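# Place the cover onto the gearbox and withdraw

## Task

Set the cover in place on top of the gearbox, then open the gripper to release it and move the arm away from it.

## Robot and tools

Robot: two arms, left_arm and right_arm, each with six joints and a parallel gripper. In the shared scene frame the origin sits on the table surface midway between the arms, +x points out across the table, +z points up, and left_arm is mounted on the +y side. The names left and right do not tell you which side of a camera image an arm appears on.

Cameras: cam_high (overhead, 504x504), cam_left_wrist and cam_right_wrist (both 504x504, mounted on the grippers). Pictures are attached to every execute_actions result unless you pass "pictures": false.

Tool execute_actions takes "actions", a list holding one action, one wait, or nothing at all.
- Empty list {"actions": []}: sends nothing and simply reports the current state.
- Action {"rows": [[...]], "steps": N}: N is 1 to 15 control steps, each 1/30 s, and defaults to 15. Each row is used for one step, and the last row is reused for any remaining steps. Every row is one flat list of exactly 14 numbers covering both arms, even when only one arm moves: left_arm waist, shoulder, elbow, wrist pitch, wrist yaw, wrist roll, gripper opening, followed by the same seven for right_arm. The six joint values are absolute target angles in radians, in the same form as the Joint positions line prints them. They are targets to reach, not offsets. Stated joint ranges per arm: waist -2.618 to 3.054, shoulder 0.000 to 3.142, elbow 0.000 to 3.142, wrist pitch -1.571 to 1.571, wrist yaw -1.571 to 1.571, wrist roll -2.094 to 2.094. The true end of each joint may differ from these by up to 0.036 rad. A call is rejected entirely, and nothing is sent, if a target exceeds a range end by more than 0.036 rad and lies farther out than that joint's angle in the latest result. Targets beyond a real end are clipped to it, and the result may then report "joint sent to its limit"; the absence of that line does not prove there is more room. The opening is a unitless value from -1 (closed) to +1 (fully open).
- Wait {"steps": N} with no rows: N up to 300. It issues no command and returns once N steps have elapsed since the previous result, with your reply time counted in.
- Optional "pictures": true or false.

Motion: joints move at limited speed. On every step each joint's target is capped at a fixed distance ahead of its measured angle (rad): waist 0.202, shoulder 0.258, elbow 0.238, wrist pitch 0.573, wrist yaw and wrist roll 0.522. If the targets would move a gripper more than 70 mm from where it currently is, the whole arm's targets are pulled back toward its measured angles. The simulation keeps running while you think and write, so both arms continue toward the last row you sent. They stop pursuing it when everything has nearly stopped moving (a stalled or very slow arm counts as stopped) or when a step is HELD. Fingers still in motion will finish moving.

Result lines: the state line lists left_arm: ... | right_arm: ..., each with end_effector_position (metres, scene frame) and end_effector_quat_wxyz. The position is the point between the finger pads, roughly 1 cm behind the fingertips, and it can be off from the true position, more so at long reach. The fingers point along the gripper's +z and close along its y axis. Joint positions and Joint velocities give one block per arm: six joints (rad, rad/s), then the pad gap (m, m/s; 0.094 m when fully open). grip_measured is the measured finger opening on the same -1..1 scale you command, with a fixed per-gripper error of up to about 1 mm. "joint command not followed" means a clearance check changed or blocked some joint targets; everything else in the row was still carried out. HELD marks steps on which your row, or part of it, was not delivered. MOTOR HOT appears from 75 °C. OVER-TEMPERATURE FAULT reports an arm being stopped: at 90 °C for 10 s (that cutoff is disabled for the next 5 minutes, after which it applies again), and at 100 °C the arm and its gripper go limp and drop.

Gripping: away from the ends of the scale, the fingers go to the opening where grip_measured would equal your number. To keep hold of a part, command about 0.03 below its grip_measured; a smaller difference gives a lighter grip. Pad force tops out around 50-62 N, lower for parts thinner than about 2 mm, with a short spike on first contact. Holding a load warms the motors, including while you are thinking.

Tool zoom_image: {"camera": one of cam_high, cam_left_wrist, cam_right_wrist, "region": [x0, y0, x1, y1]} in pixels of that camera's latest full image, with (0,0) at the top-left and a region no larger than 504x504. It returns a magnified view.

Tool finished_scene: {"scene": n} ends the current scene permanently and checks whether the goal is met and stays met. Its result gives the next task. Replying without a tool call ends everything.

Things to avoid: knocking or placing anything off the table, dropping or letting parts slip, slamming, hard hits, very hard pushes, and the arms hitting or pressing on each other. Occasionally something pulls briefly on a held part or nudges a loose object, so check the state before releasing. When the cover is seated, open the gripper and move the arm away before ending the scene.

Each tool is called by a JSON object that holds its "api" and its "payload", one argument or row to a line.

## Session

{"api": "execute_actions", "payload": {
  "actions": []
}}

Scene clock: 0.00 s of 4500.00 s.
left_arm: end_effector_position=(+0.2198, -0.0976, +0.3318) grip_measured=+1.000 end_effector_quat_wxyz=(+0.634, +0.759, +0.130, +0.069) | right_arm: end_effector_position=(+0.3560, -0.2761, +0.3015) grip_measured=+1.000 end_effector_quat_wxyz=(+0.259, +0.174, +0.940, +0.135)
Joint positions: left_arm=[-1.332  1.51   1.255  0.066  0.148  1.537  0.094] | right_arm=[-0.042  1.367  1.681 -1.355 -0.279  0.222  0.094]
Joint velocities: left_arm=[-0.002  0.002 -0.002  0.037 -0.037 -0.037  0.   ] | right_arm=[-0.002 -0.017 -0.002  0.051 -0.066  0.022  0.   ]
Motor temperatures (°C, as the motors report them): left_arm=[29 28 27 30 29 30] | right_arm=[30 29 30 27 27 30]

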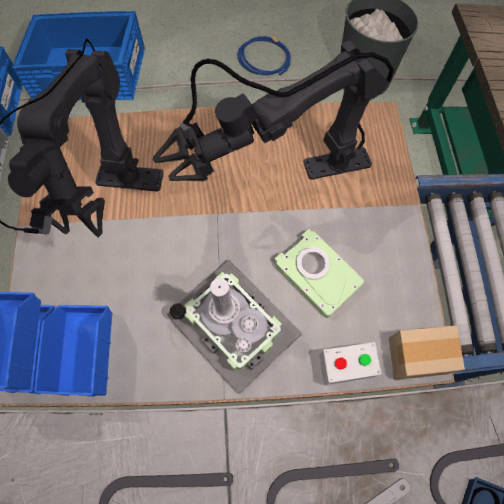

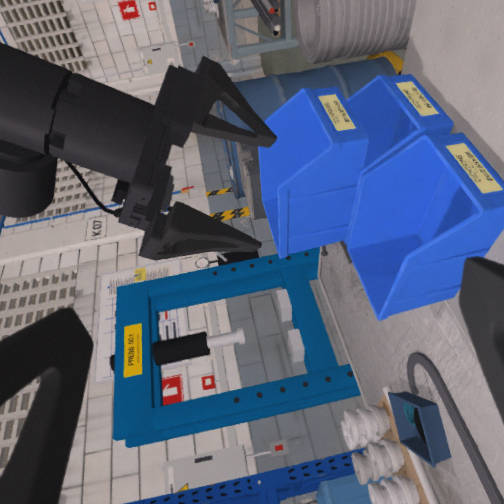

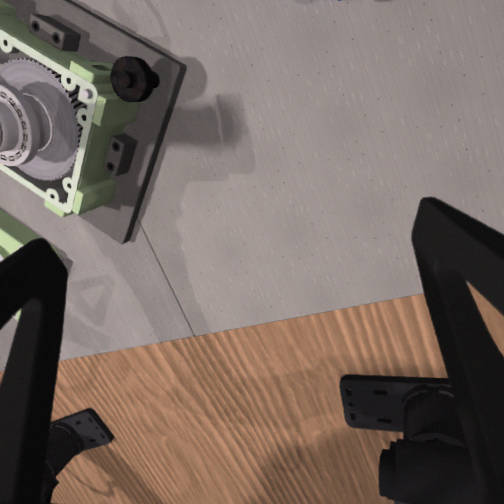

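{"api": "zoom_image", "payload": {
  "camera": "cam_high",
  "region": [150, 210, 390, 400]
}}

{"api": "zoom_image", "payload": {
  "camera": "cam_right_wrist",
  "region": [0, 0, 250, 330]
}}

Region (150, 210, 390, 400) of cam_high's 504x504 image, scaled by 2.100, with more detail than that image has; it fills the top 399 rows of this view, and the rest is white.

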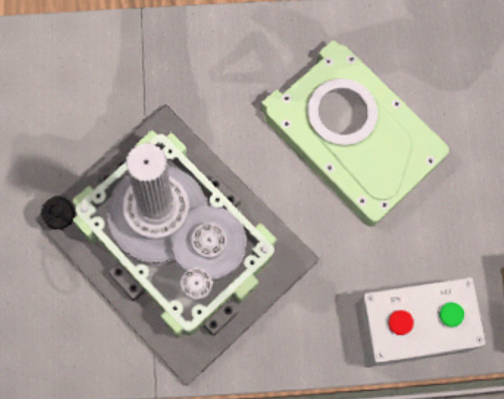

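Region (0, 0, 250, 330) of cam_right_wrist's 504x504 image, scaled by 1.527, with more detail than that image has; it fills the left 382 columns of this view, and the rest is white.

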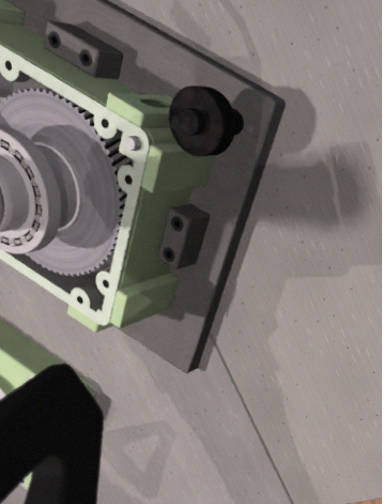

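{"api": "execute_actions", "payload": {
  "actions": [
    {"rows":[[-1.332,1.51,1.4,-0.5,0,1.0,1,-0.9,1.0,1.2,-1.0,0,0,1]],"steps":15}
  ],
  "pictures": false
}}

{"api": "execute_actions", "payload": {
  "actions": [
    {"rows":[[-0.45,1.55,1.6,-1.5,0,0,1,-0.9,0.6,0.7,-0.8,0,0,1]],"steps":15}
  ],
  "pictures": false
}}

{"api": "execute_actions", "payload": {
  "actions": [
    {"steps":60}
  ]
}}

Scene clock: 5.43 s of 4500.00 s.
left_arm: end_effector_position=(+0.2259, -0.0525, +0.2637) grip_measured=+1.000 end_effector_quat_wxyz=(+0.460, +0.786, +0.411, -0.030) | right_arm: end_effector_position=(+0.1819, -0.4988, +0.2685) grip_measured=+1.000 end_effector_quat_wxyz=(+0.317, +0.481, +0.797, -0.183)
Joint positions: left_arm=[-1.333  1.516  1.371 -0.467  0.01   1.032  0.094] | right_arm=[-0.894  1.002  1.21  -1.03  -0.004  0.016  0.094]
Joint velocities: left_arm=[ 0.007  0.002  0.007 -0.125 -0.066 -0.095  0.   ] | right_arm=[-0.051 -0.007 -0.012  0.037  0.007 -0.081  0.   ]
Motor temperatures (°C, as the motors report them): left_arm=[29 30 29 32 29 30] | right_arm=[30 29 31 28 27 30]
Steps of this call (steps 1 to 90: nothing new was sent; then 1.93 s passed at rest; steps 91 to 105: all 15 steps of this action). Readings (joint positions):
91: left_arm=[-1.333 1.511 1.279 -0.005 0.130 1.463] | right_arm=[-0.063 1.339 1.642 -1.302 -0.263 0.194]
92: left_arm=[-1.333 1.515 1.314 -0.109 0.106 1.374] | right_arm=[-0.116 1.286 1.563 -1.225 -0.225 0.160]
94: left_arm=[-1.333 1.516 1.355 -0.241 0.068 1.243] | right_arm=[-0.258 1.156 1.405 -1.134 -0.149 0.108]
98: left_arm=[-1.333 1.516 1.371 -0.379 0.030 1.106] | right_arm=[-0.562 1.000 1.227 -1.093 -0.059 0.048]
105: the state above

Scene clock: 5.93 s of 4500.00 s.
left_arm: end_effector_position=(+0.3284, +0.2498, +0.2010) grip_measured=+1.000 end_effector_quat_wxyz=(+0.110, +0.254, +0.961, -0.016) | right_arm: end_effector_position=(+0.1578, -0.4548, +0.1850) grip_measured=+1.000 end_effector_quat_wxyz=(+0.351, +0.469, +0.784, -0.205)
Joint positions: left_arm=[-0.569  1.555  1.558 -1.352  0.005  0.138  0.094] | right_arm=[-0.894  0.597  0.698 -0.835 -0.003  0.006  0.094]
Joint velocities: left_arm=[ 2.     0.032  0.09  -0.755 -0.051 -0.901  0.   ] | right_arm=[ 0.002 -0.002 -0.012  0.081  0.051  0.022  0.   ]
Motor temperatures (°C, as the motors report them): left_arm=[29 30 29 32 29 30] | right_arm=[30 29 31 28 27 30]
Steps of this call (steps 1 to 15: all 15 steps of this action). Readings (joint positions):
1: left_arm=[-1.317 1.524 1.400 -0.532 0.019 0.972] | right_arm=[-0.894 0.971 1.171 -0.975 -0.003 0.014]
2: left_arm=[-1.285 1.538 1.447 -0.625 0.026 0.898] | right_arm=[-0.894 0.906 1.090 -0.906 -0.003 0.012]
4: left_arm=[-1.189 1.551 1.508 -0.757 0.023 0.758] | right_arm=[-0.894 0.739 0.927 -0.864 -0.003 0.010]
8: left_arm=[-0.994 1.551 1.548 -1.002 0.012 0.502] | right_arm=[-0.894 0.590 0.723 -0.863 -0.003 0.007]
15: the state above

Scene clock: 7.93 s of 4500.00 s.
left_arm: end_effector_position=(+0.3119, +0.2984, +0.1980) grip_measured=+1.000 end_effector_quat_wxyz=(+0.049, +0.128, +0.991, -0.001) | right_arm: end_effector_position=(+0.1590, -0.4571, +0.1879) grip_measured=+1.000 end_effector_quat_wxyz=(+0.357, +0.467, +0.782, -0.209)
Joint positions: left_arm=[-0.44   1.556  1.566 -1.483 -0.009  0.007  0.094] | right_arm=[-0.894  0.597  0.698 -0.819 -0.003  0.006  0.094]
Joint velocities: left_arm=[-0.007 -0.007 -0.002  0.037  0.051  0.007  0.   ] | right_arm=[ 0.002  0.012  0.007  0.037  0.007 -0.037  0.   ]
Motor temperatures (°C, as the motors report them): left_arm=[29 30 30 32 29 30] | right_arm=[30 29 31 28 27 30]
Steps of this call (steps 1 to 30: the robot went on to your last target; steps 31 to 60: nothing new was sent). Readings (joint positions):
1: left_arm=[-0.507 1.556 1.561 -1.376 -0.002 0.111] | right_arm=[-0.894 0.597 0.698 -0.831 -0.003 0.006]
2: left_arm=[-0.463 1.556 1.563 -1.396 -0.010 0.088] | right_arm=[-0.894 0.597 0.698 -0.828 -0.003 0.006]
4: left_arm=[-0.435 1.556 1.566 -1.429 -0.017 0.057] | right_arm=[-0.894 0.597 0.698 -0.824 -0.003 0.006]
8: left_arm=[-0.440 1.556 1.566 -1.464 -0.012 0.028] | right_arm=[-0.894 0.597 0.698 -0.821 -0.003 0.006]
60: the state above
All arms were judged still, so your last target was given up. Only a new action makes them travel on or press farther. Fingers that are still opening or closing keep moving.

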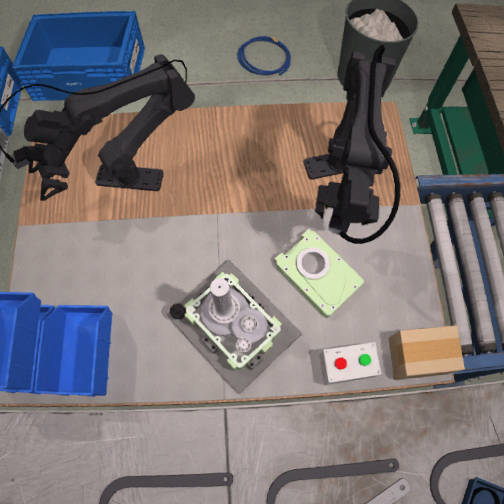

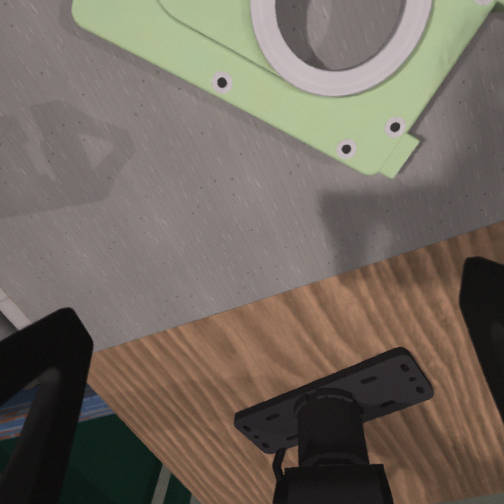

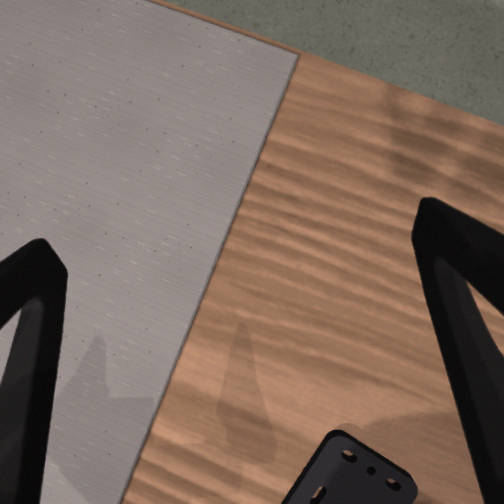

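{"api": "execute_actions", "payload": {
  "actions": [
    {"rows":[[-0.45,1.58,1.6,-1.48,0,0.06,1,-0.9,0.6,0.7,-0.8,0,0,1],[-0.46,1.61,1.6,-1.46,0,0.12,1,-0.9,0.6,0.7,-0.8,0,0,1],[-0.47,1.64,1.6,-1.44,0,0.18,1,-0.9,0.6,0.7,-0.8,0,0,1],[-0.48,1.67,1.6,-1.42,0,0.24,1,-0.9,0.6,0.7,-0.8,0,0,1],[-0.49,1.70,1.6,-1.40,0,0.3,1,-0.9,0.6,0.7,-0.8,0,0,1],[-0.50,1.73,1.605,-1.38,0,0.36,1,-0.9,0.6,0.7,-0.8,0,0,1],[-0.51,1.76,1.61,-1.36,0,0.42,1,-0.9,0.6,0.7,-0.8,0,0,1],[-0.515,1.79,1.61,-1.34,0,0.48,1,-0.9,0.6,0.7,-0.8,0,0,1],[-0.52,1.82,1.615,-1.33,0,0.53,1,-0.9,0.6,0.7,-0.8,0,0,1],[-0.523,1.835,1.615,-1.32,0,0.57,1,-0.9,0.6,0.7,-0.8,0,0,1]],"steps":15}
  ],
  "pictures": false
}}

{"api": "execute_actions", "payload": {
  "actions": [
    {"steps":15}
  ]
}}

Scene clock: 13.87 s of 4500.00 s.
left_arm: end_effector_position=(+0.3536, +0.2614, +0.1116) grip_measured=+1.000 end_effector_quat_wxyz=(-0.029, +0.400, +0.916, +0.002) | right_arm: end_effector_position=(+0.1590, -0.4571, +0.1879) grip_measured=+1.000 end_effector_quat_wxyz=(+0.357, +0.467, +0.782, -0.209)
Joint positions: left_arm=[-0.516  1.869  1.583 -1.344 -0.008  0.498  0.094] | right_arm=[-0.894  0.597  0.698 -0.819 -0.003  0.005  0.094]
Joint velocities: left_arm=[-0.002 -0.012  0.007  0.051  0.007  0.403  0.   ] | right_arm=[ 0.017  0.017 -0.002  0.081  0.051  0.066  0.   ]
Motor temperatures (°C, as the motors report them): left_arm=[29 31 31 32 29 30] | right_arm=[30 29 32 29 27 30]
Steps of this call (steps 1 to 90: nothing new was sent; then 2.43 s passed at rest; steps 91 to 105: all 15 steps of this action). Readings (joint positions):
91: left_arm=[-0.440 1.557 1.566 -1.483 -0.009 0.014] | right_arm=[-0.894 0.597 0.698 -0.819 -0.003 0.006]
92: left_arm=[-0.441 1.562 1.567 -1.483 -0.009 0.030] | right_arm=[-0.894 0.597 0.698 -0.819 -0.003 0.005]
94: left_arm=[-0.450 1.592 1.575 -1.480 -0.009 0.088] | right_arm=[-0.894 0.597 0.698 -0.819 -0.003 0.005]
98: left_arm=[-0.489 1.716 1.583 -1.431 -0.009 0.263] | right_arm=[-0.894 0.597 0.698 -0.819 -0.003 0.005]
105: the state above

Scene clock: 14.37 s of 4500.00 s.
left_arm: end_effector_position=(+0.3548, +0.2610, +0.1152) grip_measured=+1.000 end_effector_quat_wxyz=(-0.021, +0.429, +0.903, +0.002) | right_arm: end_effector_position=(+0.1590, -0.4571, +0.1879) grip_measured=+1.000 end_effector_quat_wxyz=(+0.357, +0.467, +0.782, -0.209)
Joint positions: left_arm=[-0.516  1.857  1.583 -1.339 -0.008  0.561  0.094] | right_arm=[-0.894  0.597  0.698 -0.819 -0.003  0.005  0.094]
Joint velocities: left_arm=[-0.002  0.007  0.007  0.051 -0.037  0.007  0.   ] | right_arm=[-0.007 -0.002  0.022  0.051  0.022  0.007  0.   ]
Motor temperatures (°C, as the motors report them): left_arm=[29 31 31 32 29 30] | right_arm=[30 29 32 29 27 30]
Steps of this call (steps 1 to 15: the robot went on to your last target). Readings (joint positions):
1: left_arm=[-0.516 1.866 1.583 -1.341 -0.008 0.510] | right_arm=[-0.894 0.597 0.698 -0.819 -0.003 0.005]
2: left_arm=[-0.516 1.863 1.583 -1.340 -0.008 0.521] | right_arm=[-0.894 0.597 0.698 -0.819 -0.003 0.005]
4: left_arm=[-0.516 1.859 1.583 -1.340 -0.008 0.536] | right_arm=[-0.894 0.597 0.698 -0.819 -0.003 0.005]
8: left_arm=[-0.516 1.857 1.583 -1.339 -0.008 0.552] | right_arm=[-0.894 0.597 0.698 -0.819 -0.003 0.005]
15: the state above

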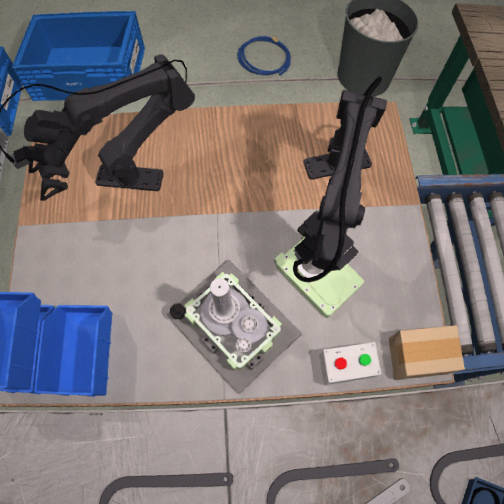

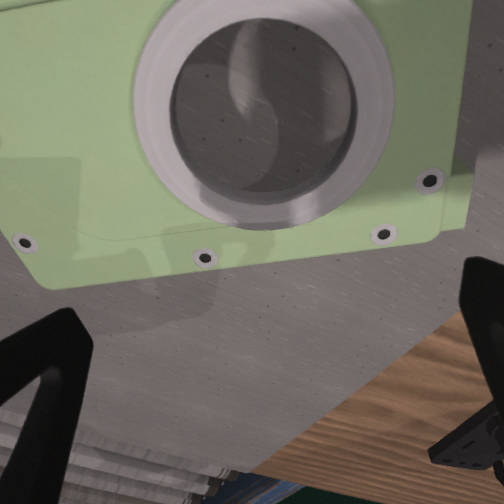

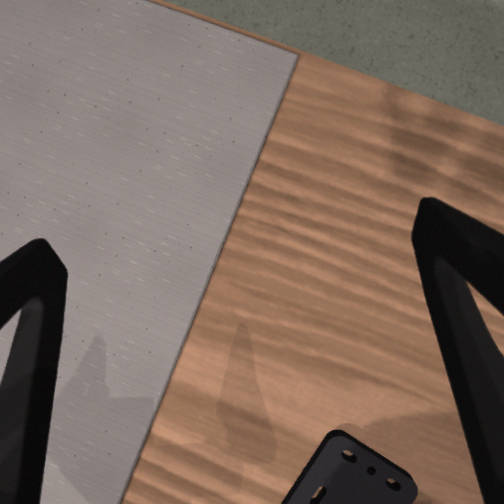

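{"api": "execute_actions", "payload": {
  "actions": [
    {"rows":[[-0.53,1.845,1.60,-1.29,0,0.56,1,-0.9,0.6,0.7,-0.8,0,0,1],[-0.535,1.855,1.585,-1.26,0,0.55,1,-0.9,0.6,0.7,-0.8,0,0,1],[-0.54,1.865,1.57,-1.23,0,0.545,1,-0.9,0.6,0.7,-0.8,0,0,1],[-0.55,1.875,1.555,-1.20,0,0.54,1,-0.9,0.6,0.7,-0.8,0,0,1],[-0.555,1.885,1.54,-1.17,0,0.53,1,-0.9,0.6,0.7,-0.8,0,0,1],[-0.56,1.893,1.525,-1.137,0,0.52,1,-0.9,0.6,0.7,-0.8,0,0,1]],"steps":15}
  ]
}}

Scene clock: 17.17 s of 4500.00 s.
left_arm: end_effector_position=(+0.3777, +0.2385, +0.0892) grip_measured=+1.000 end_effector_quat_wxyz=(+0.019, +0.432, +0.902, +0.006) | right_arm: end_effector_position=(+0.1590, -0.4571, +0.1879) grip_measured=+1.000 end_effector_quat_wxyz=(+0.357, +0.467, +0.782, -0.209)
Joint positions: left_arm=[-0.554  1.9    1.537 -1.168 -0.008  0.53   0.094] | right_arm=[-0.894  0.597  0.698 -0.819 -0.003  0.005  0.094]
Joint velocities: left_arm=[ 0.007 -0.046 -0.002  0.11  -0.007  0.037  0.   ] | right_arm=[-0.007 -0.012 -0.007 -0.066  0.022 -0.022  0.   ]
Motor temperatures (°C, as the motors report them): left_arm=[29 32 31 32 29 30] | right_arm=[30 29 32 30 27 30]
Steps of this call (steps 1 to 15: the robot went on to your last target; steps 16 to 69: nothing new was sent; steps 70 to 84: all 15 steps of this action). Readings (joint positions):
70: left_arm=[-0.516 1.857 1.583 -1.336 -0.008 0.563] | right_arm=[-0.894 0.597 0.698 -0.819 -0.003 0.005]
71: left_arm=[-0.517 1.857 1.583 -1.330 -0.008 0.562] | right_arm=[-0.894 0.597 0.698 -0.819 -0.003 0.005]
73: left_arm=[-0.523 1.858 1.583 -1.302 -0.008 0.558] | right_arm=[-0.894 0.597 0.698 -0.819 -0.003 0.005]
77: left_arm=[-0.547 1.873 1.554 -1.215 -0.008 0.541] | right_arm=[-0.894 0.597 0.698 -0.819 -0.003 0.005]
84: the state above

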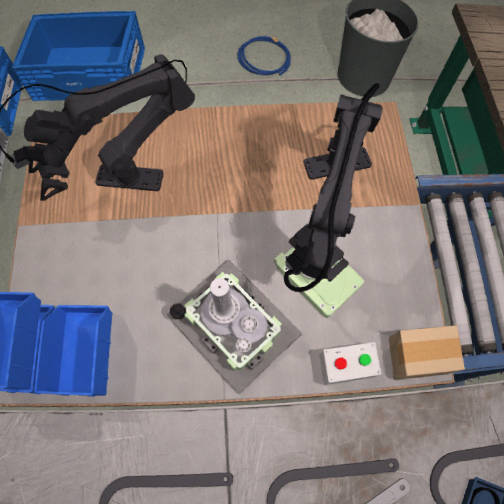

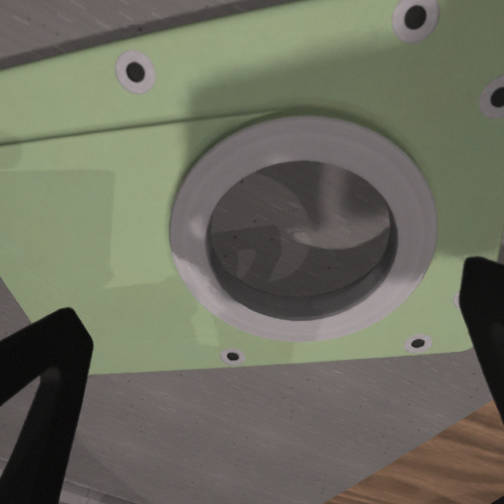

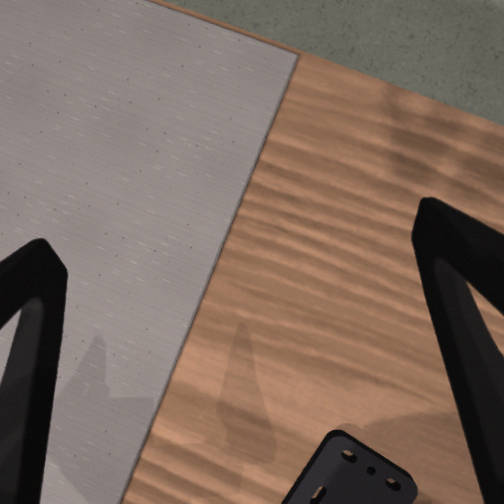

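{"api": "execute_actions", "payload": {
  "actions": [
    {"rows":[[-0.565,1.89,1.50,-1.13,0,0.51,1,-0.9,0.6,0.7,-0.8,0,0,1],[-0.57,1.885,1.475,-1.12,0,0.51,1,-0.9,0.6,0.7,-0.8,0,0,1],[-0.575,1.88,1.45,-1.11,0,0.5,1,-0.9,0.6,0.7,-0.8,0,0,1],[-0.58,1.875,1.43,-1.095,0,0.5,1,-0.9,0.6,0.7,-0.8,0,0,1],[-0.58,1.875,1.41,-1.08,0,0.495,1,-0.9,0.6,0.7,-0.8,0,0,1],[-0.58,1.875,1.397,-1.07,0,0.495,1,-0.9,0.6,0.7,-0.8,0,0,1]],"steps":15}
  ],
  "pictures": false
}}

{"api": "execute_actions", "payload": {
  "actions": [
    {"steps":8}
  ]
}}

Scene clock: 19.63 s of 4500.00 s.
left_arm: end_effector_position=(+0.3566, +0.2402, +0.0586) grip_measured=+1.000 end_effector_quat_wxyz=(-0.007, +0.428, +0.904, +0.004) | right_arm: end_effector_position=(+0.1590, -0.4571, +0.1879) grip_measured=+1.000 end_effector_quat_wxyz=(+0.357, +0.467, +0.782, -0.209)
Joint positions: left_arm=[-0.571  1.894  1.406 -1.096 -0.008  0.503  0.094] | right_arm=[-0.894  0.597  0.698 -0.819 -0.003  0.005  0.094]
Joint velocities: left_arm=[-0.012  0.007 -0.002  0.066  0.022  0.022  0.   ] | right_arm=[-0.017 -0.002  0.007 -0.022 -0.051  0.022  0.   ]
Motor temperatures (°C, as the motors report them): left_arm=[29 32 31 32 29 30] | right_arm=[30 29 32 30 27 30]
Steps of this call (steps 1 to 30: the robot went on to your last target; steps 31 to 59: nothing new was sent; steps 60 to 74: all 15 steps of this action). Readings (joint positions):
60: left_arm=[-0.554 1.900 1.534 -1.154 -0.008 0.525] | right_arm=[-0.894 0.597 0.698 -0.819 -0.003 0.005]
61: left_arm=[-0.554 1.899 1.526 -1.147 -0.008 0.524] | right_arm=[-0.894 0.597 0.698 -0.819 -0.003 0.005]
63: left_arm=[-0.558 1.895 1.490 -1.130 -0.008 0.518] | right_arm=[-0.894 0.597 0.698 -0.819 -0.003 0.005]
67: left_arm=[-0.570 1.894 1.415 -1.112 -0.008 0.509] | right_arm=[-0.894 0.597 0.698 -0.819 -0.003 0.005]
74: the state above

Scene clock: 19.90 s of 4500.00 s.
left_arm: end_effector_position=(+0.3581, +0.2396, +0.0586) grip_measured=+1.000 end_effector_quat_wxyz=(-0.004, +0.427, +0.904, +0.004) | right_arm: end_effector_position=(+0.1590, -0.4571, +0.1879) grip_measured=+1.000 end_effector_quat_wxyz=(+0.357, +0.467, +0.782, -0.209)
Joint positions: left_arm=[-0.571  1.894  1.406 -1.09  -0.008  0.502  0.094] | right_arm=[-0.894  0.597  0.698 -0.819 -0.003  0.005  0.094]
Joint velocities: left_arm=[ 0.007 -0.002  0.012  0.051 -0.051  0.037  0.   ] | right_arm=[-0.002 -0.002  0.007 -0.007 -0.051 -0.051  0.   ]
Motor temperatures (°C, as the motors report them): left_arm=[29 33 31 32 29 30] | right_arm=[30 29 32 30 27 30]
Steps of this call (steps 1 to 8: the robot went on to your last target). Readings (joint positions):
1: left_arm=[-0.571 1.894 1.406 -1.094 -0.008 0.503] | right_arm=[-0.894 0.597 0.698 -0.819 -0.003 0.005]
2: left_arm=[-0.571 1.894 1.406 -1.093 -0.008 0.502] | right_arm=[-0.894 0.597 0.698 -0.819 -0.003 0.005]
4: left_arm=[-0.571 1.894 1.406 -1.091 -0.008 0.502] | right_arm=[-0.894 0.597 0.698 -0.819 -0.003 0.005]
8: the state above

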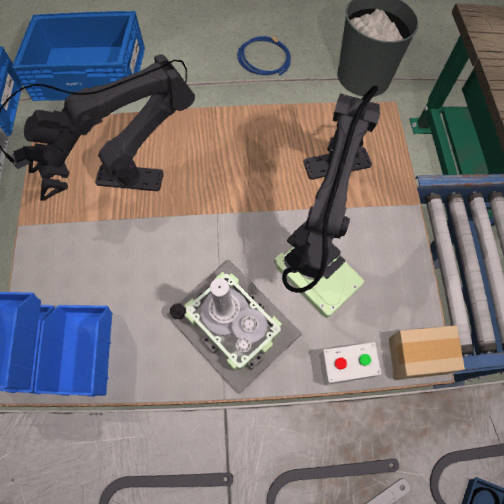

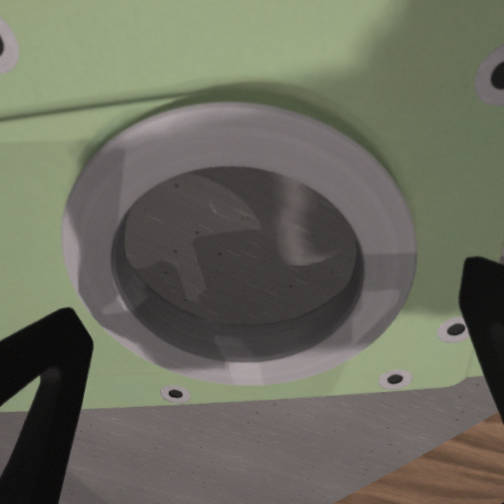

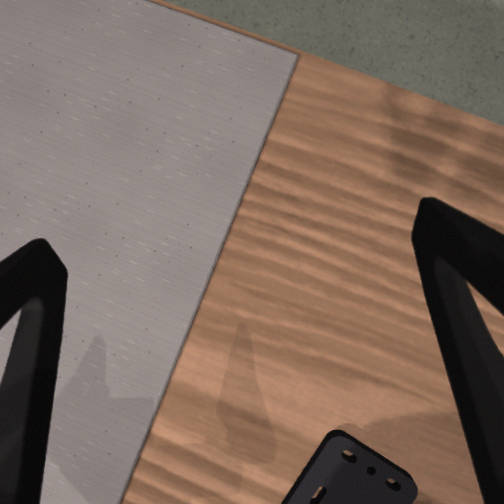

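{"api": "execute_actions", "payload": {
  "actions": [
    {"rows":[[-0.57,1.885,1.42,-1.065,0,0.5,1,-0.9,0.6,0.7,-0.8,0,0,1],[-0.56,1.895,1.44,-1.06,0,0.51,1,-0.9,0.6,0.7,-0.8,0,0,1],[-0.553,1.905,1.452,-1.055,0,0.515,1,-0.9,0.6,0.7,-0.8,0,0,1],[-0.553,1.912,1.452,-1.05,0,0.515,1,-0.9,0.6,0.7,-0.8,0,0,1],[-0.553,1.918,1.452,-1.045,0,0.515,1,-0.9,0.6,0.7,-0.8,0,0,1]],"steps":15}
  ]
}}

Scene clock: 21.70 s of 4500.00 s.
left_arm: end_effector_position=(+0.3678, +0.2387, +0.0552) grip_measured=+1.000 end_effector_quat_wxyz=(+0.005, +0.426, +0.905, +0.004) | right_arm: end_effector_position=(+0.1590, -0.4571, +0.1879) grip_measured=+1.000 end_effector_quat_wxyz=(+0.357, +0.467, +0.782, -0.209)
Joint positions: left_arm=[-0.563  1.915  1.421 -1.065 -0.008  0.508  0.094] | right_arm=[-0.894  0.597  0.698 -0.819 -0.003  0.005  0.094]
Joint velocities: left_arm=[ 0.002 -0.002  0.002  0.066 -0.007 -0.066  0.   ] | right_arm=[-0.007  0.002  0.002  0.007  0.022 -0.022  0.   ]
Motor temperatures (°C, as the motors report them): left_arm=[29 33 31 31 29 30] | right_arm=[30 29 32 30 27 30]
Steps of this call (steps 1 to 15: the robot went on to your last target; steps 16 to 39: nothing new was sent; steps 40 to 54: all 15 steps of this action). Readings (joint positions):
40: left_arm=[-0.571 1.894 1.406 -1.088 -0.008 0.502] | right_arm=[-0.894 0.597 0.698 -0.819 -0.003 0.005]
41: left_arm=[-0.571 1.894 1.406 -1.087 -0.008 0.502] | right_arm=[-0.894 0.597 0.698 -0.819 -0.003 0.005]
43: left_arm=[-0.569 1.897 1.412 -1.085 -0.008 0.504] | right_arm=[-0.894 0.597 0.698 -0.819 -0.003 0.005]
47: left_arm=[-0.563 1.910 1.421 -1.069 -0.008 0.506] | right_arm=[-0.894 0.597 0.698 -0.819 -0.003 0.005]
54: the state above

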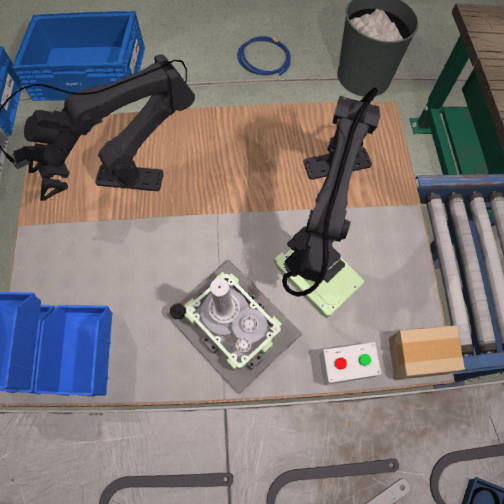

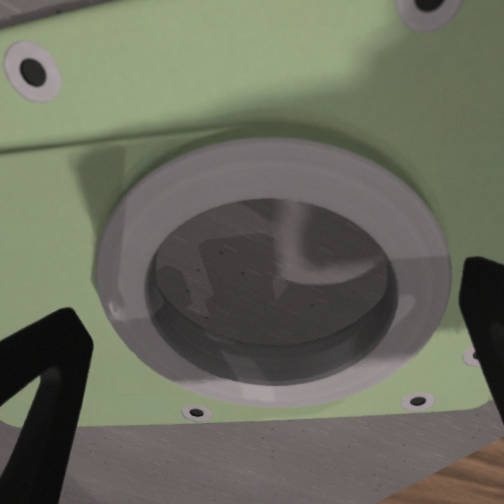

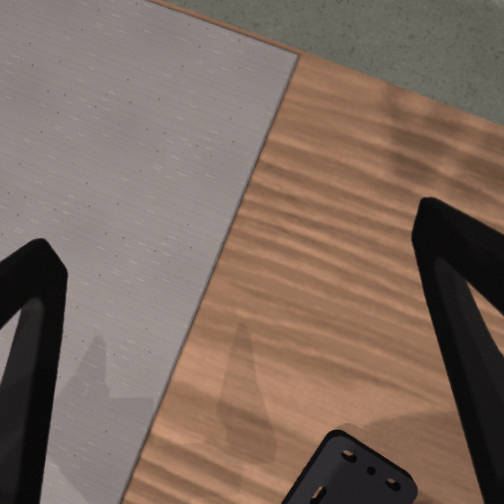

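{"api": "execute_actions", "payload": {
  "actions": [
    {"rows":[[-0.553,1.92,1.43,-1.045,0,0.515,1,-0.9,0.6,0.7,-0.8,0,0,1],[-0.553,1.922,1.41,-1.04,0,0.515,1,-0.9,0.6,0.7,-0.8,0,0,1],[-0.553,1.924,1.40,-1.035,0,0.515,1,-0.9,0.6,0.7,-0.8,0,0,1],[-0.553,1.925,1.388,-1.025,0,0.515,1,-0.9,0.6,0.7,-0.8,0,0,1]],"steps":15}
  ]
}}

Scene clock: 24.50 s of 4500.00 s.
left_arm: end_effector_position=(+0.3669, +0.2391, +0.0487) grip_measured=+1.000 end_effector_quat_wxyz=(+0.003, +0.427, +0.904, +0.004) | right_arm: end_effector_position=(+0.1590, -0.4571, +0.1879) grip_measured=+1.000 end_effector_quat_wxyz=(+0.357, +0.467, +0.782, -0.209)
Joint positions: left_arm=[-0.563  1.923  1.404 -1.046 -0.008  0.508  0.094] | right_arm=[-0.894  0.597  0.698 -0.819 -0.003  0.005  0.094]
Joint velocities: left_arm=[-0.002  0.002  0.002 -0.007  0.037  0.007  0.   ] | right_arm=[ 0.012  0.002 -0.017 -0.022 -0.066 -0.007  0.   ]
Motor temperatures (°C, as the motors report them): left_arm=[29 33 31 31 29 30] | right_arm=[30 29 32 30 27 30]
Steps of this call (steps 1 to 15: the robot went on to your last target; steps 16 to 69: nothing new was sent; steps 70 to 84: all 15 steps of this action). Readings (joint positions):
70: left_arm=[-0.563 1.915 1.421 -1.064 -0.008 0.508] | right_arm=[-0.894 0.597 0.698 -0.819 -0.003 0.005]
71: left_arm=[-0.563 1.915 1.421 -1.064 -0.008 0.508] | right_arm=[-0.894 0.597 0.698 -0.819 -0.003 0.005]
73: left_arm=[-0.563 1.915 1.418 -1.059 -0.008 0.508] | right_arm=[-0.894 0.597 0.698 -0.819 -0.003 0.005]
77: left_arm=[-0.563 1.919 1.406 -1.050 -0.008 0.508] | right_arm=[-0.894 0.597 0.698 -0.819 -0.003 0.005]
84: the state above

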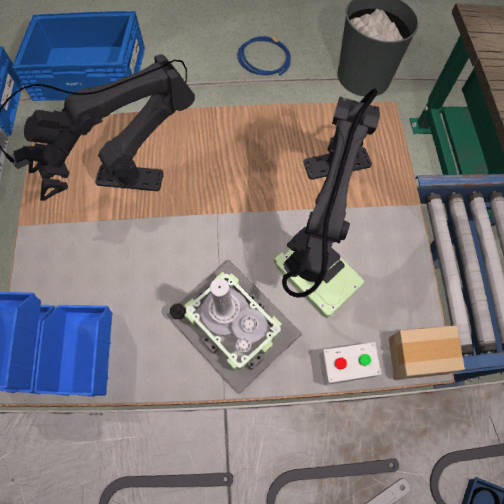

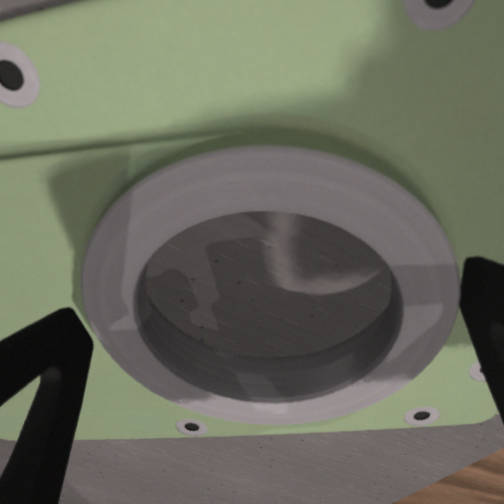

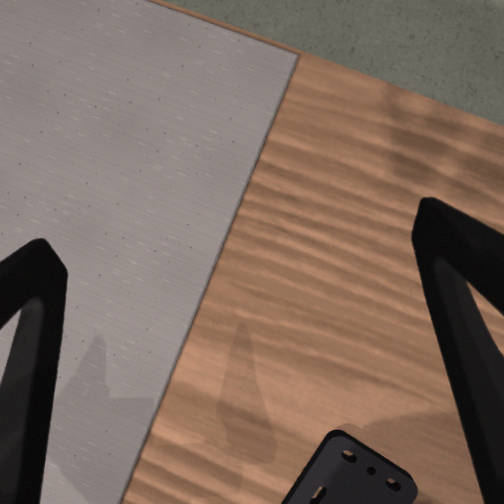

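{"api": "execute_actions", "payload": {
  "actions": [
    {"rows":[[-0.553,1.927,1.382,-1.02,0,0.515,1,-0.9,0.6,0.7,-0.8,0,0,1],[-0.553,1.929,1.376,-1.01,0,0.515,1,-0.9,0.6,0.7,-0.8,0,0,1],[-0.553,1.932,1.368,-1.0,0,0.515,1,-0.9,0.6,0.7,-0.8,0,0,1]],"steps":15}
  ]
}}

Scene clock: 25.70 s of 4500.00 s.
left_arm: end_effector_position=(+0.3681, +0.2387, +0.0454) grip_measured=+1.000 end_effector_quat_wxyz=(+0.007, +0.427, +0.904, +0.005) | right_arm: end_effector_position=(+0.1590, -0.4571, +0.1879) grip_measured=+1.000 end_effector_quat_wxyz=(+0.357, +0.467, +0.782, -0.209)
Joint positions: left_arm=[-0.563  1.923  1.391 -1.024 -0.008  0.509  0.094] | right_arm=[-0.894  0.597  0.698 -0.819 -0.003  0.005  0.094]
Joint velocities: left_arm=[0.007 0.027 0.007 0.022 0.007 0.022 0.   ] | right_arm=[0.007 0.017 0.017 0.037 0.037 0.007 0.   ]
Motor temperatures (°C, as the motors report them): left_arm=[29 33 31 31 29 30] | right_arm=[30 29 32 30 27 30]
Steps of this call (steps 1 to 15: the robot went on to your last target; steps 16 to 21: nothing new was sent; steps 22 to 36: all 15 steps of this action). Readings (joint positions):
22: left_arm=[-0.563 1.923 1.404 -1.044 -0.008 0.508] | right_arm=[-0.894 0.597 0.698 -0.819 -0.003 0.005]
23: left_arm=[-0.563 1.923 1.403 -1.042 -0.008 0.509] | right_arm=[-0.894 0.597 0.698 -0.819 -0.003 0.005]
25: left_arm=[-0.563 1.923 1.396 -1.031 -0.008 0.509] | right_arm=[-0.894 0.597 0.698 -0.819 -0.003 0.005]
29: left_arm=[-0.563 1.923 1.391 -1.024 -0.008 0.509] | right_arm=[-0.894 0.597 0.698 -0.819 -0.003 0.005]
36: the state above

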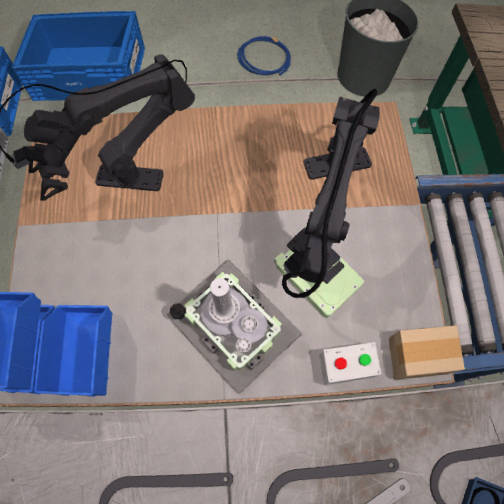

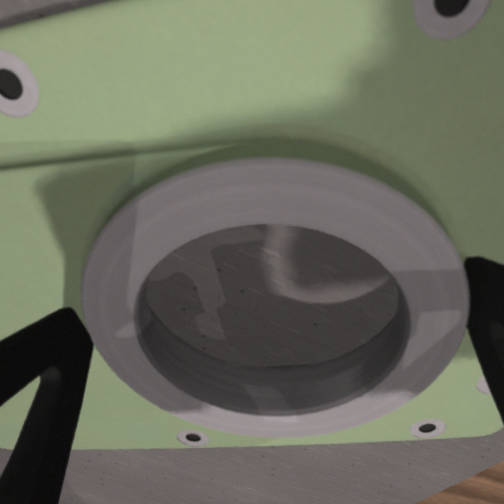

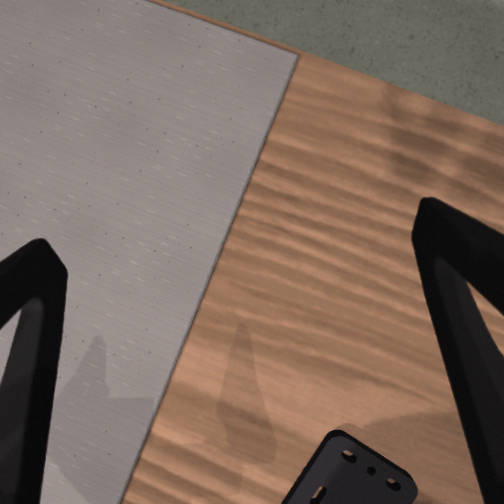

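{"api": "execute_actions", "payload": {
  "actions": [
    {"rows":[[-0.553,1.925,1.385,-1.005,0,0.515,0.95,-0.9,0.6,0.7,-0.8,0,0,1],[-0.553,1.925,1.385,-1.005,0,0.515,0.9,-0.9,0.6,0.7,-0.8,0,0,1],[-0.553,1.925,1.385,-1.005,0,0.515,0.85,-0.9,0.6,0.7,-0.8,0,0,1],[-0.553,1.925,1.385,-1.005,0,0.515,0.8,-0.9,0.6,0.7,-0.8,0,0,1],[-0.553,1.925,1.385,-1.005,0,0.515,0.75,-0.9,0.6,0.7,-0.8,0,0,1],[-0.553,1.925,1.385,-1.005,0,0.515,0.7,-0.9,0.6,0.7,-0.8,0,0,1],[-0.553,1.925,1.385,-1.005,0,0.515,0.65,-0.9,0.6,0.7,-0.8,0,0,1]],"steps":15}
  ]
}}

Scene clock: 27.20 s of 4500.00 s.
left_arm: end_effector_position=(+0.3680, +0.2384, +0.0454) grip_measured=+0.842 end_effector_quat_wxyz=(+0.007, +0.427, +0.904, +0.004) | right_arm: end_effector_position=(+0.1590, -0.4571, +0.1879) grip_measured=+1.000 end_effector_quat_wxyz=(+0.357, +0.467, +0.782, -0.209)
Joint positions: left_arm=[-0.563  1.923  1.391 -1.024 -0.008  0.509  0.087] | right_arm=[-0.894  0.597  0.698 -0.819 -0.003  0.005  0.094]
Joint velocities: left_arm=[ 0.002  0.022 -0.002 -0.022 -0.051  0.066  0.   ] | right_arm=[-0.002  0.002 -0.007 -0.007 -0.007  0.007  0.   ]
Motor temperatures (°C, as the motors report them): left_arm=[29 34 31 31 29 30] | right_arm=[30 29 32 31 27 30]
Steps of this call (steps 1 to 15: the robot went on to your last target; steps 16 to 30: nothing new was sent; steps 31 to 45: all 15 steps of this action). Readings (joint positions):
31: left_arm=[-0.563 1.923 1.391 -1.024 -0.008 0.509] | right_arm=[-0.894 0.597 0.698 -0.819 -0.003 0.005]
32: left_arm=[-0.563 1.923 1.391 -1.024 -0.006 0.509] | right_arm=[-0.894 0.597 0.698 -0.819 -0.003 0.005]
34: left_arm=[-0.563 1.923 1.391 -1.025 -0.006 0.509] | right_arm=[-0.894 0.597 0.698 -0.819 -0.003 0.005]
38: left_arm=[-0.563 1.923 1.391 -1.024 -0.008 0.509] | right_arm=[-0.894 0.597 0.698 -0.819 -0.003 0.005]
45: the state above

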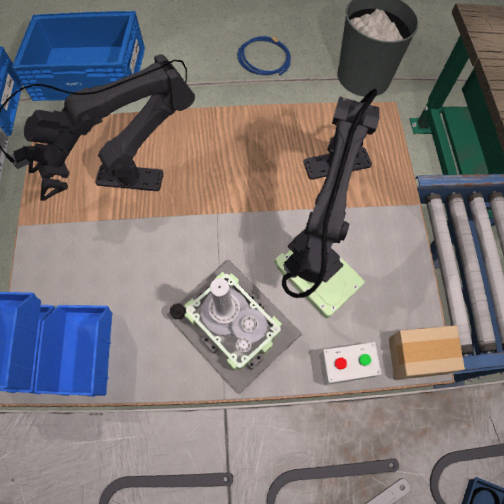

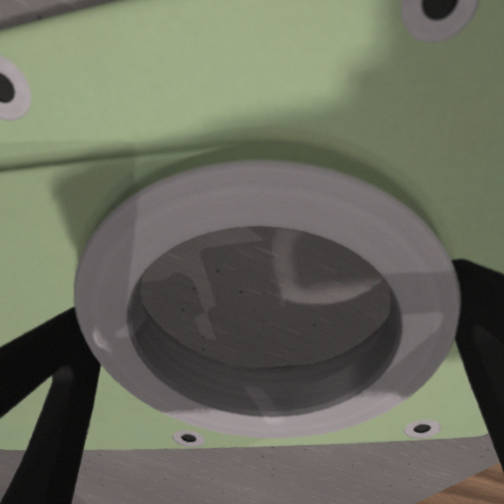

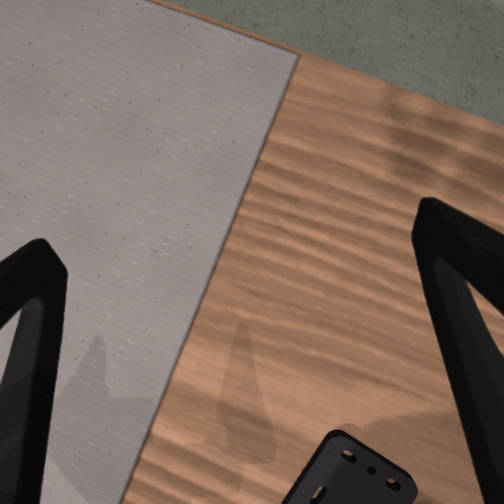

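{"api": "execute_actions", "payload": {
  "actions": [
    {"rows":[[-0.553,1.925,1.385,-1.005,0,0.515,0.78,-0.8,0.62,0.73,-0.75,0,0,1],[-0.553,1.925,1.385,-1.005,0,0.515,0.78,-0.7,0.65,0.76,-0.7,0,0,1],[-0.553,1.925,1.385,-1.005,0,0.515,0.78,-0.6,0.68,0.8,-0.62,0,0,1],[-0.553,1.925,1.385,-1.005,0,0.515,0.78,-0.5,0.72,0.84,-0.54,0,0,1],[-0.553,1.925,1.385,-1.005,0,0.515,0.78,-0.4,0.76,0.88,-0.46,0,0,1],[-0.553,1.925,1.385,-1.005,0,0.515,0.78,-0.28,0.8,0.92,-0.38,0,0,1],[-0.553,1.925,1.385,-1.005,0,0.515,0.78,-0.16,0.8,0.92,-0.3,0,0,1],[-0.553,1.925,1.385,-1.005,0,0.515,0.78,-0.04,0.8,0.92,-0.3,0,0,1],[-0.553,1.925,1.385,-1.005,0,0.515,0.78,0.08,0.8,0.92,-0.3,0,0,1],[-0.553,1.925,1.385,-1.005,0,0.515,0.78,0.2,0.8,0.92,-0.3,0,0,1],[-0.553,1.925,1.385,-1.005,0,0.515,0.78,0.32,0.8,0.92,-0.3,0,0,1],[-0.553,1.925,1.385,-1.005,0,0.515,0.78,0.44,0.8,0.92,-0.3,0,0,1],[-0.553,1.925,1.385,-1.005,0,0.515,0.78,0.56,0.8,0.92,-0.3,0,0,1],[-0.553,1.925,1.385,-1.005,0,0.515,0.78,0.66,0.8,0.92,-0.3,0,0,1],[-0.553,1.925,1.385,-1.005,0,0.515,0.78,0.75,0.8,0.92,-0.3,0,0,1]],"steps":15}
  ],
  "pictures": false
}}

{"api": "execute_actions", "payload": {
  "actions": [
    {"steps":30}
  ]
}}

Scene clock: 31.70 s of 4500.00 s.
left_arm: end_effector_position=(+0.3680, +0.2384, +0.0454) grip_measured=+0.842 end_effector_quat_wxyz=(+0.007, +0.427, +0.904, +0.004) | right_arm: end_effector_position=(+0.3543, -0.3255, +0.3207) grip_measured=+1.000 end_effector_quat_wxyz=(+0.599, +0.089, +0.793, -0.066)
Joint positions: left_arm=[-0.563  1.923  1.391 -1.024 -0.008  0.509  0.087] | right_arm=[-0.036  0.793  0.885 -0.37   0.007  0.005  0.094]
Joint velocities: left_arm=[-0.022 -0.002  0.012 -0.066 -0.037 -0.066 -0.   ] | right_arm=[ 2.103 -0.002  0.066  0.564 -0.022 -0.022  0.   ]
Motor temperatures (°C, as the motors report them): left_arm=[29 34 31 31 29 30] | right_arm=[30 29 33 31 27 30]
Steps of this call (steps 1 to 15: the robot went on to your last target; steps 16 to 90: nothing new was sent; then 1.00 s passed at rest; steps 91 to 105: all 15 steps of this action). Readings (joint positions):
91: left_arm=[-0.563 1.923 1.391 -1.024 -0.008 0.509] | right_arm=[-0.880 0.597 0.698 -0.815 0.003 0.005]
92: left_arm=[-0.563 1.923 1.391 -1.024 -0.008 0.509] | right_arm=[-0.833 0.602 0.701 -0.806 0.009 0.005]
94: left_arm=[-0.563 1.923 1.391 -1.024 -0.008 0.509] | right_arm=[-0.696 0.641 0.731 -0.764 0.008 0.005]
98: left_arm=[-0.563 1.923 1.391 -1.024 -0.008 0.509] | right_arm=[-0.501 0.741 0.816 -0.605 0.006 0.005]
105: the state above

Scene clock: 32.70 s of 4500.00 s.
left_arm: end_effector_position=(+0.3680, +0.2384, +0.0454) grip_measured=+0.842 end_effector_quat_wxyz=(+0.007, +0.427, +0.904, +0.004) | right_arm: end_effector_position=(+0.3141, -0.0878, +0.3336) grip_measured=+1.000 end_effector_quat_wxyz=(+0.597, -0.219, +0.751, +0.178)
Joint positions: left_arm=[-0.563  1.923  1.391 -1.024 -0.008  0.509  0.087] | right_arm=[ 0.745  0.793  0.886 -0.32  -0.006  0.004  0.094]
Joint velocities: left_arm=[ 0.022 -0.017  0.002  0.066 -0.051 -0.037  0.   ] | right_arm=[-0.002 -0.002 -0.007  0.066 -0.022 -0.051  0.   ]
Motor temperatures (°C, as the motors report them): left_arm=[29 34 31 31 29 30] | right_arm=[30 29 33 31 27 30]
Steps of this call (steps 1 to 30: the robot went on to your last target). Readings (joint positions):
1: left_arm=[-0.563 1.923 1.391 -1.024 -0.008 0.509] | right_arm=[0.038 0.793 0.886 -0.355 0.006 0.005]
2: left_arm=[-0.563 1.923 1.391 -1.024 -0.008 0.509] | right_arm=[0.112 0.793 0.886 -0.343 0.005 0.005]
4: left_arm=[-0.563 1.923 1.391 -1.024 -0.008 0.509] | right_arm=[0.260 0.793 0.886 -0.332 0.004 0.005]
8: left_arm=[-0.563 1.923 1.391 -1.024 -0.008 0.509] | right_arm=[0.557 0.793 0.886 -0.323 0.002 0.004]
30: the state above
All arms were judged still, so your last target was given up. Only a new action makes them travel on or press farther. Fingers that are still opening or closing keep moving.

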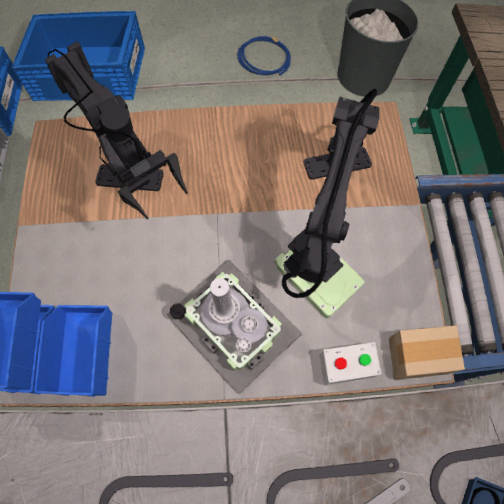

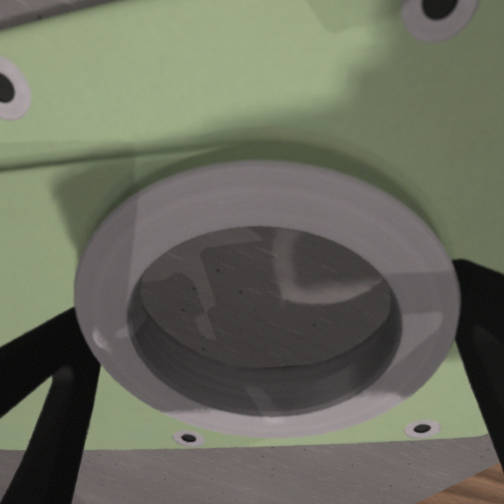

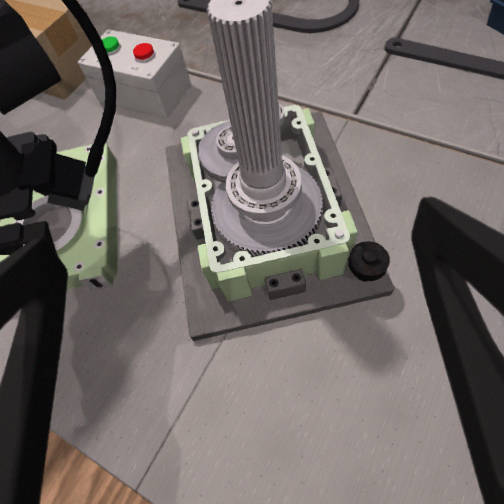

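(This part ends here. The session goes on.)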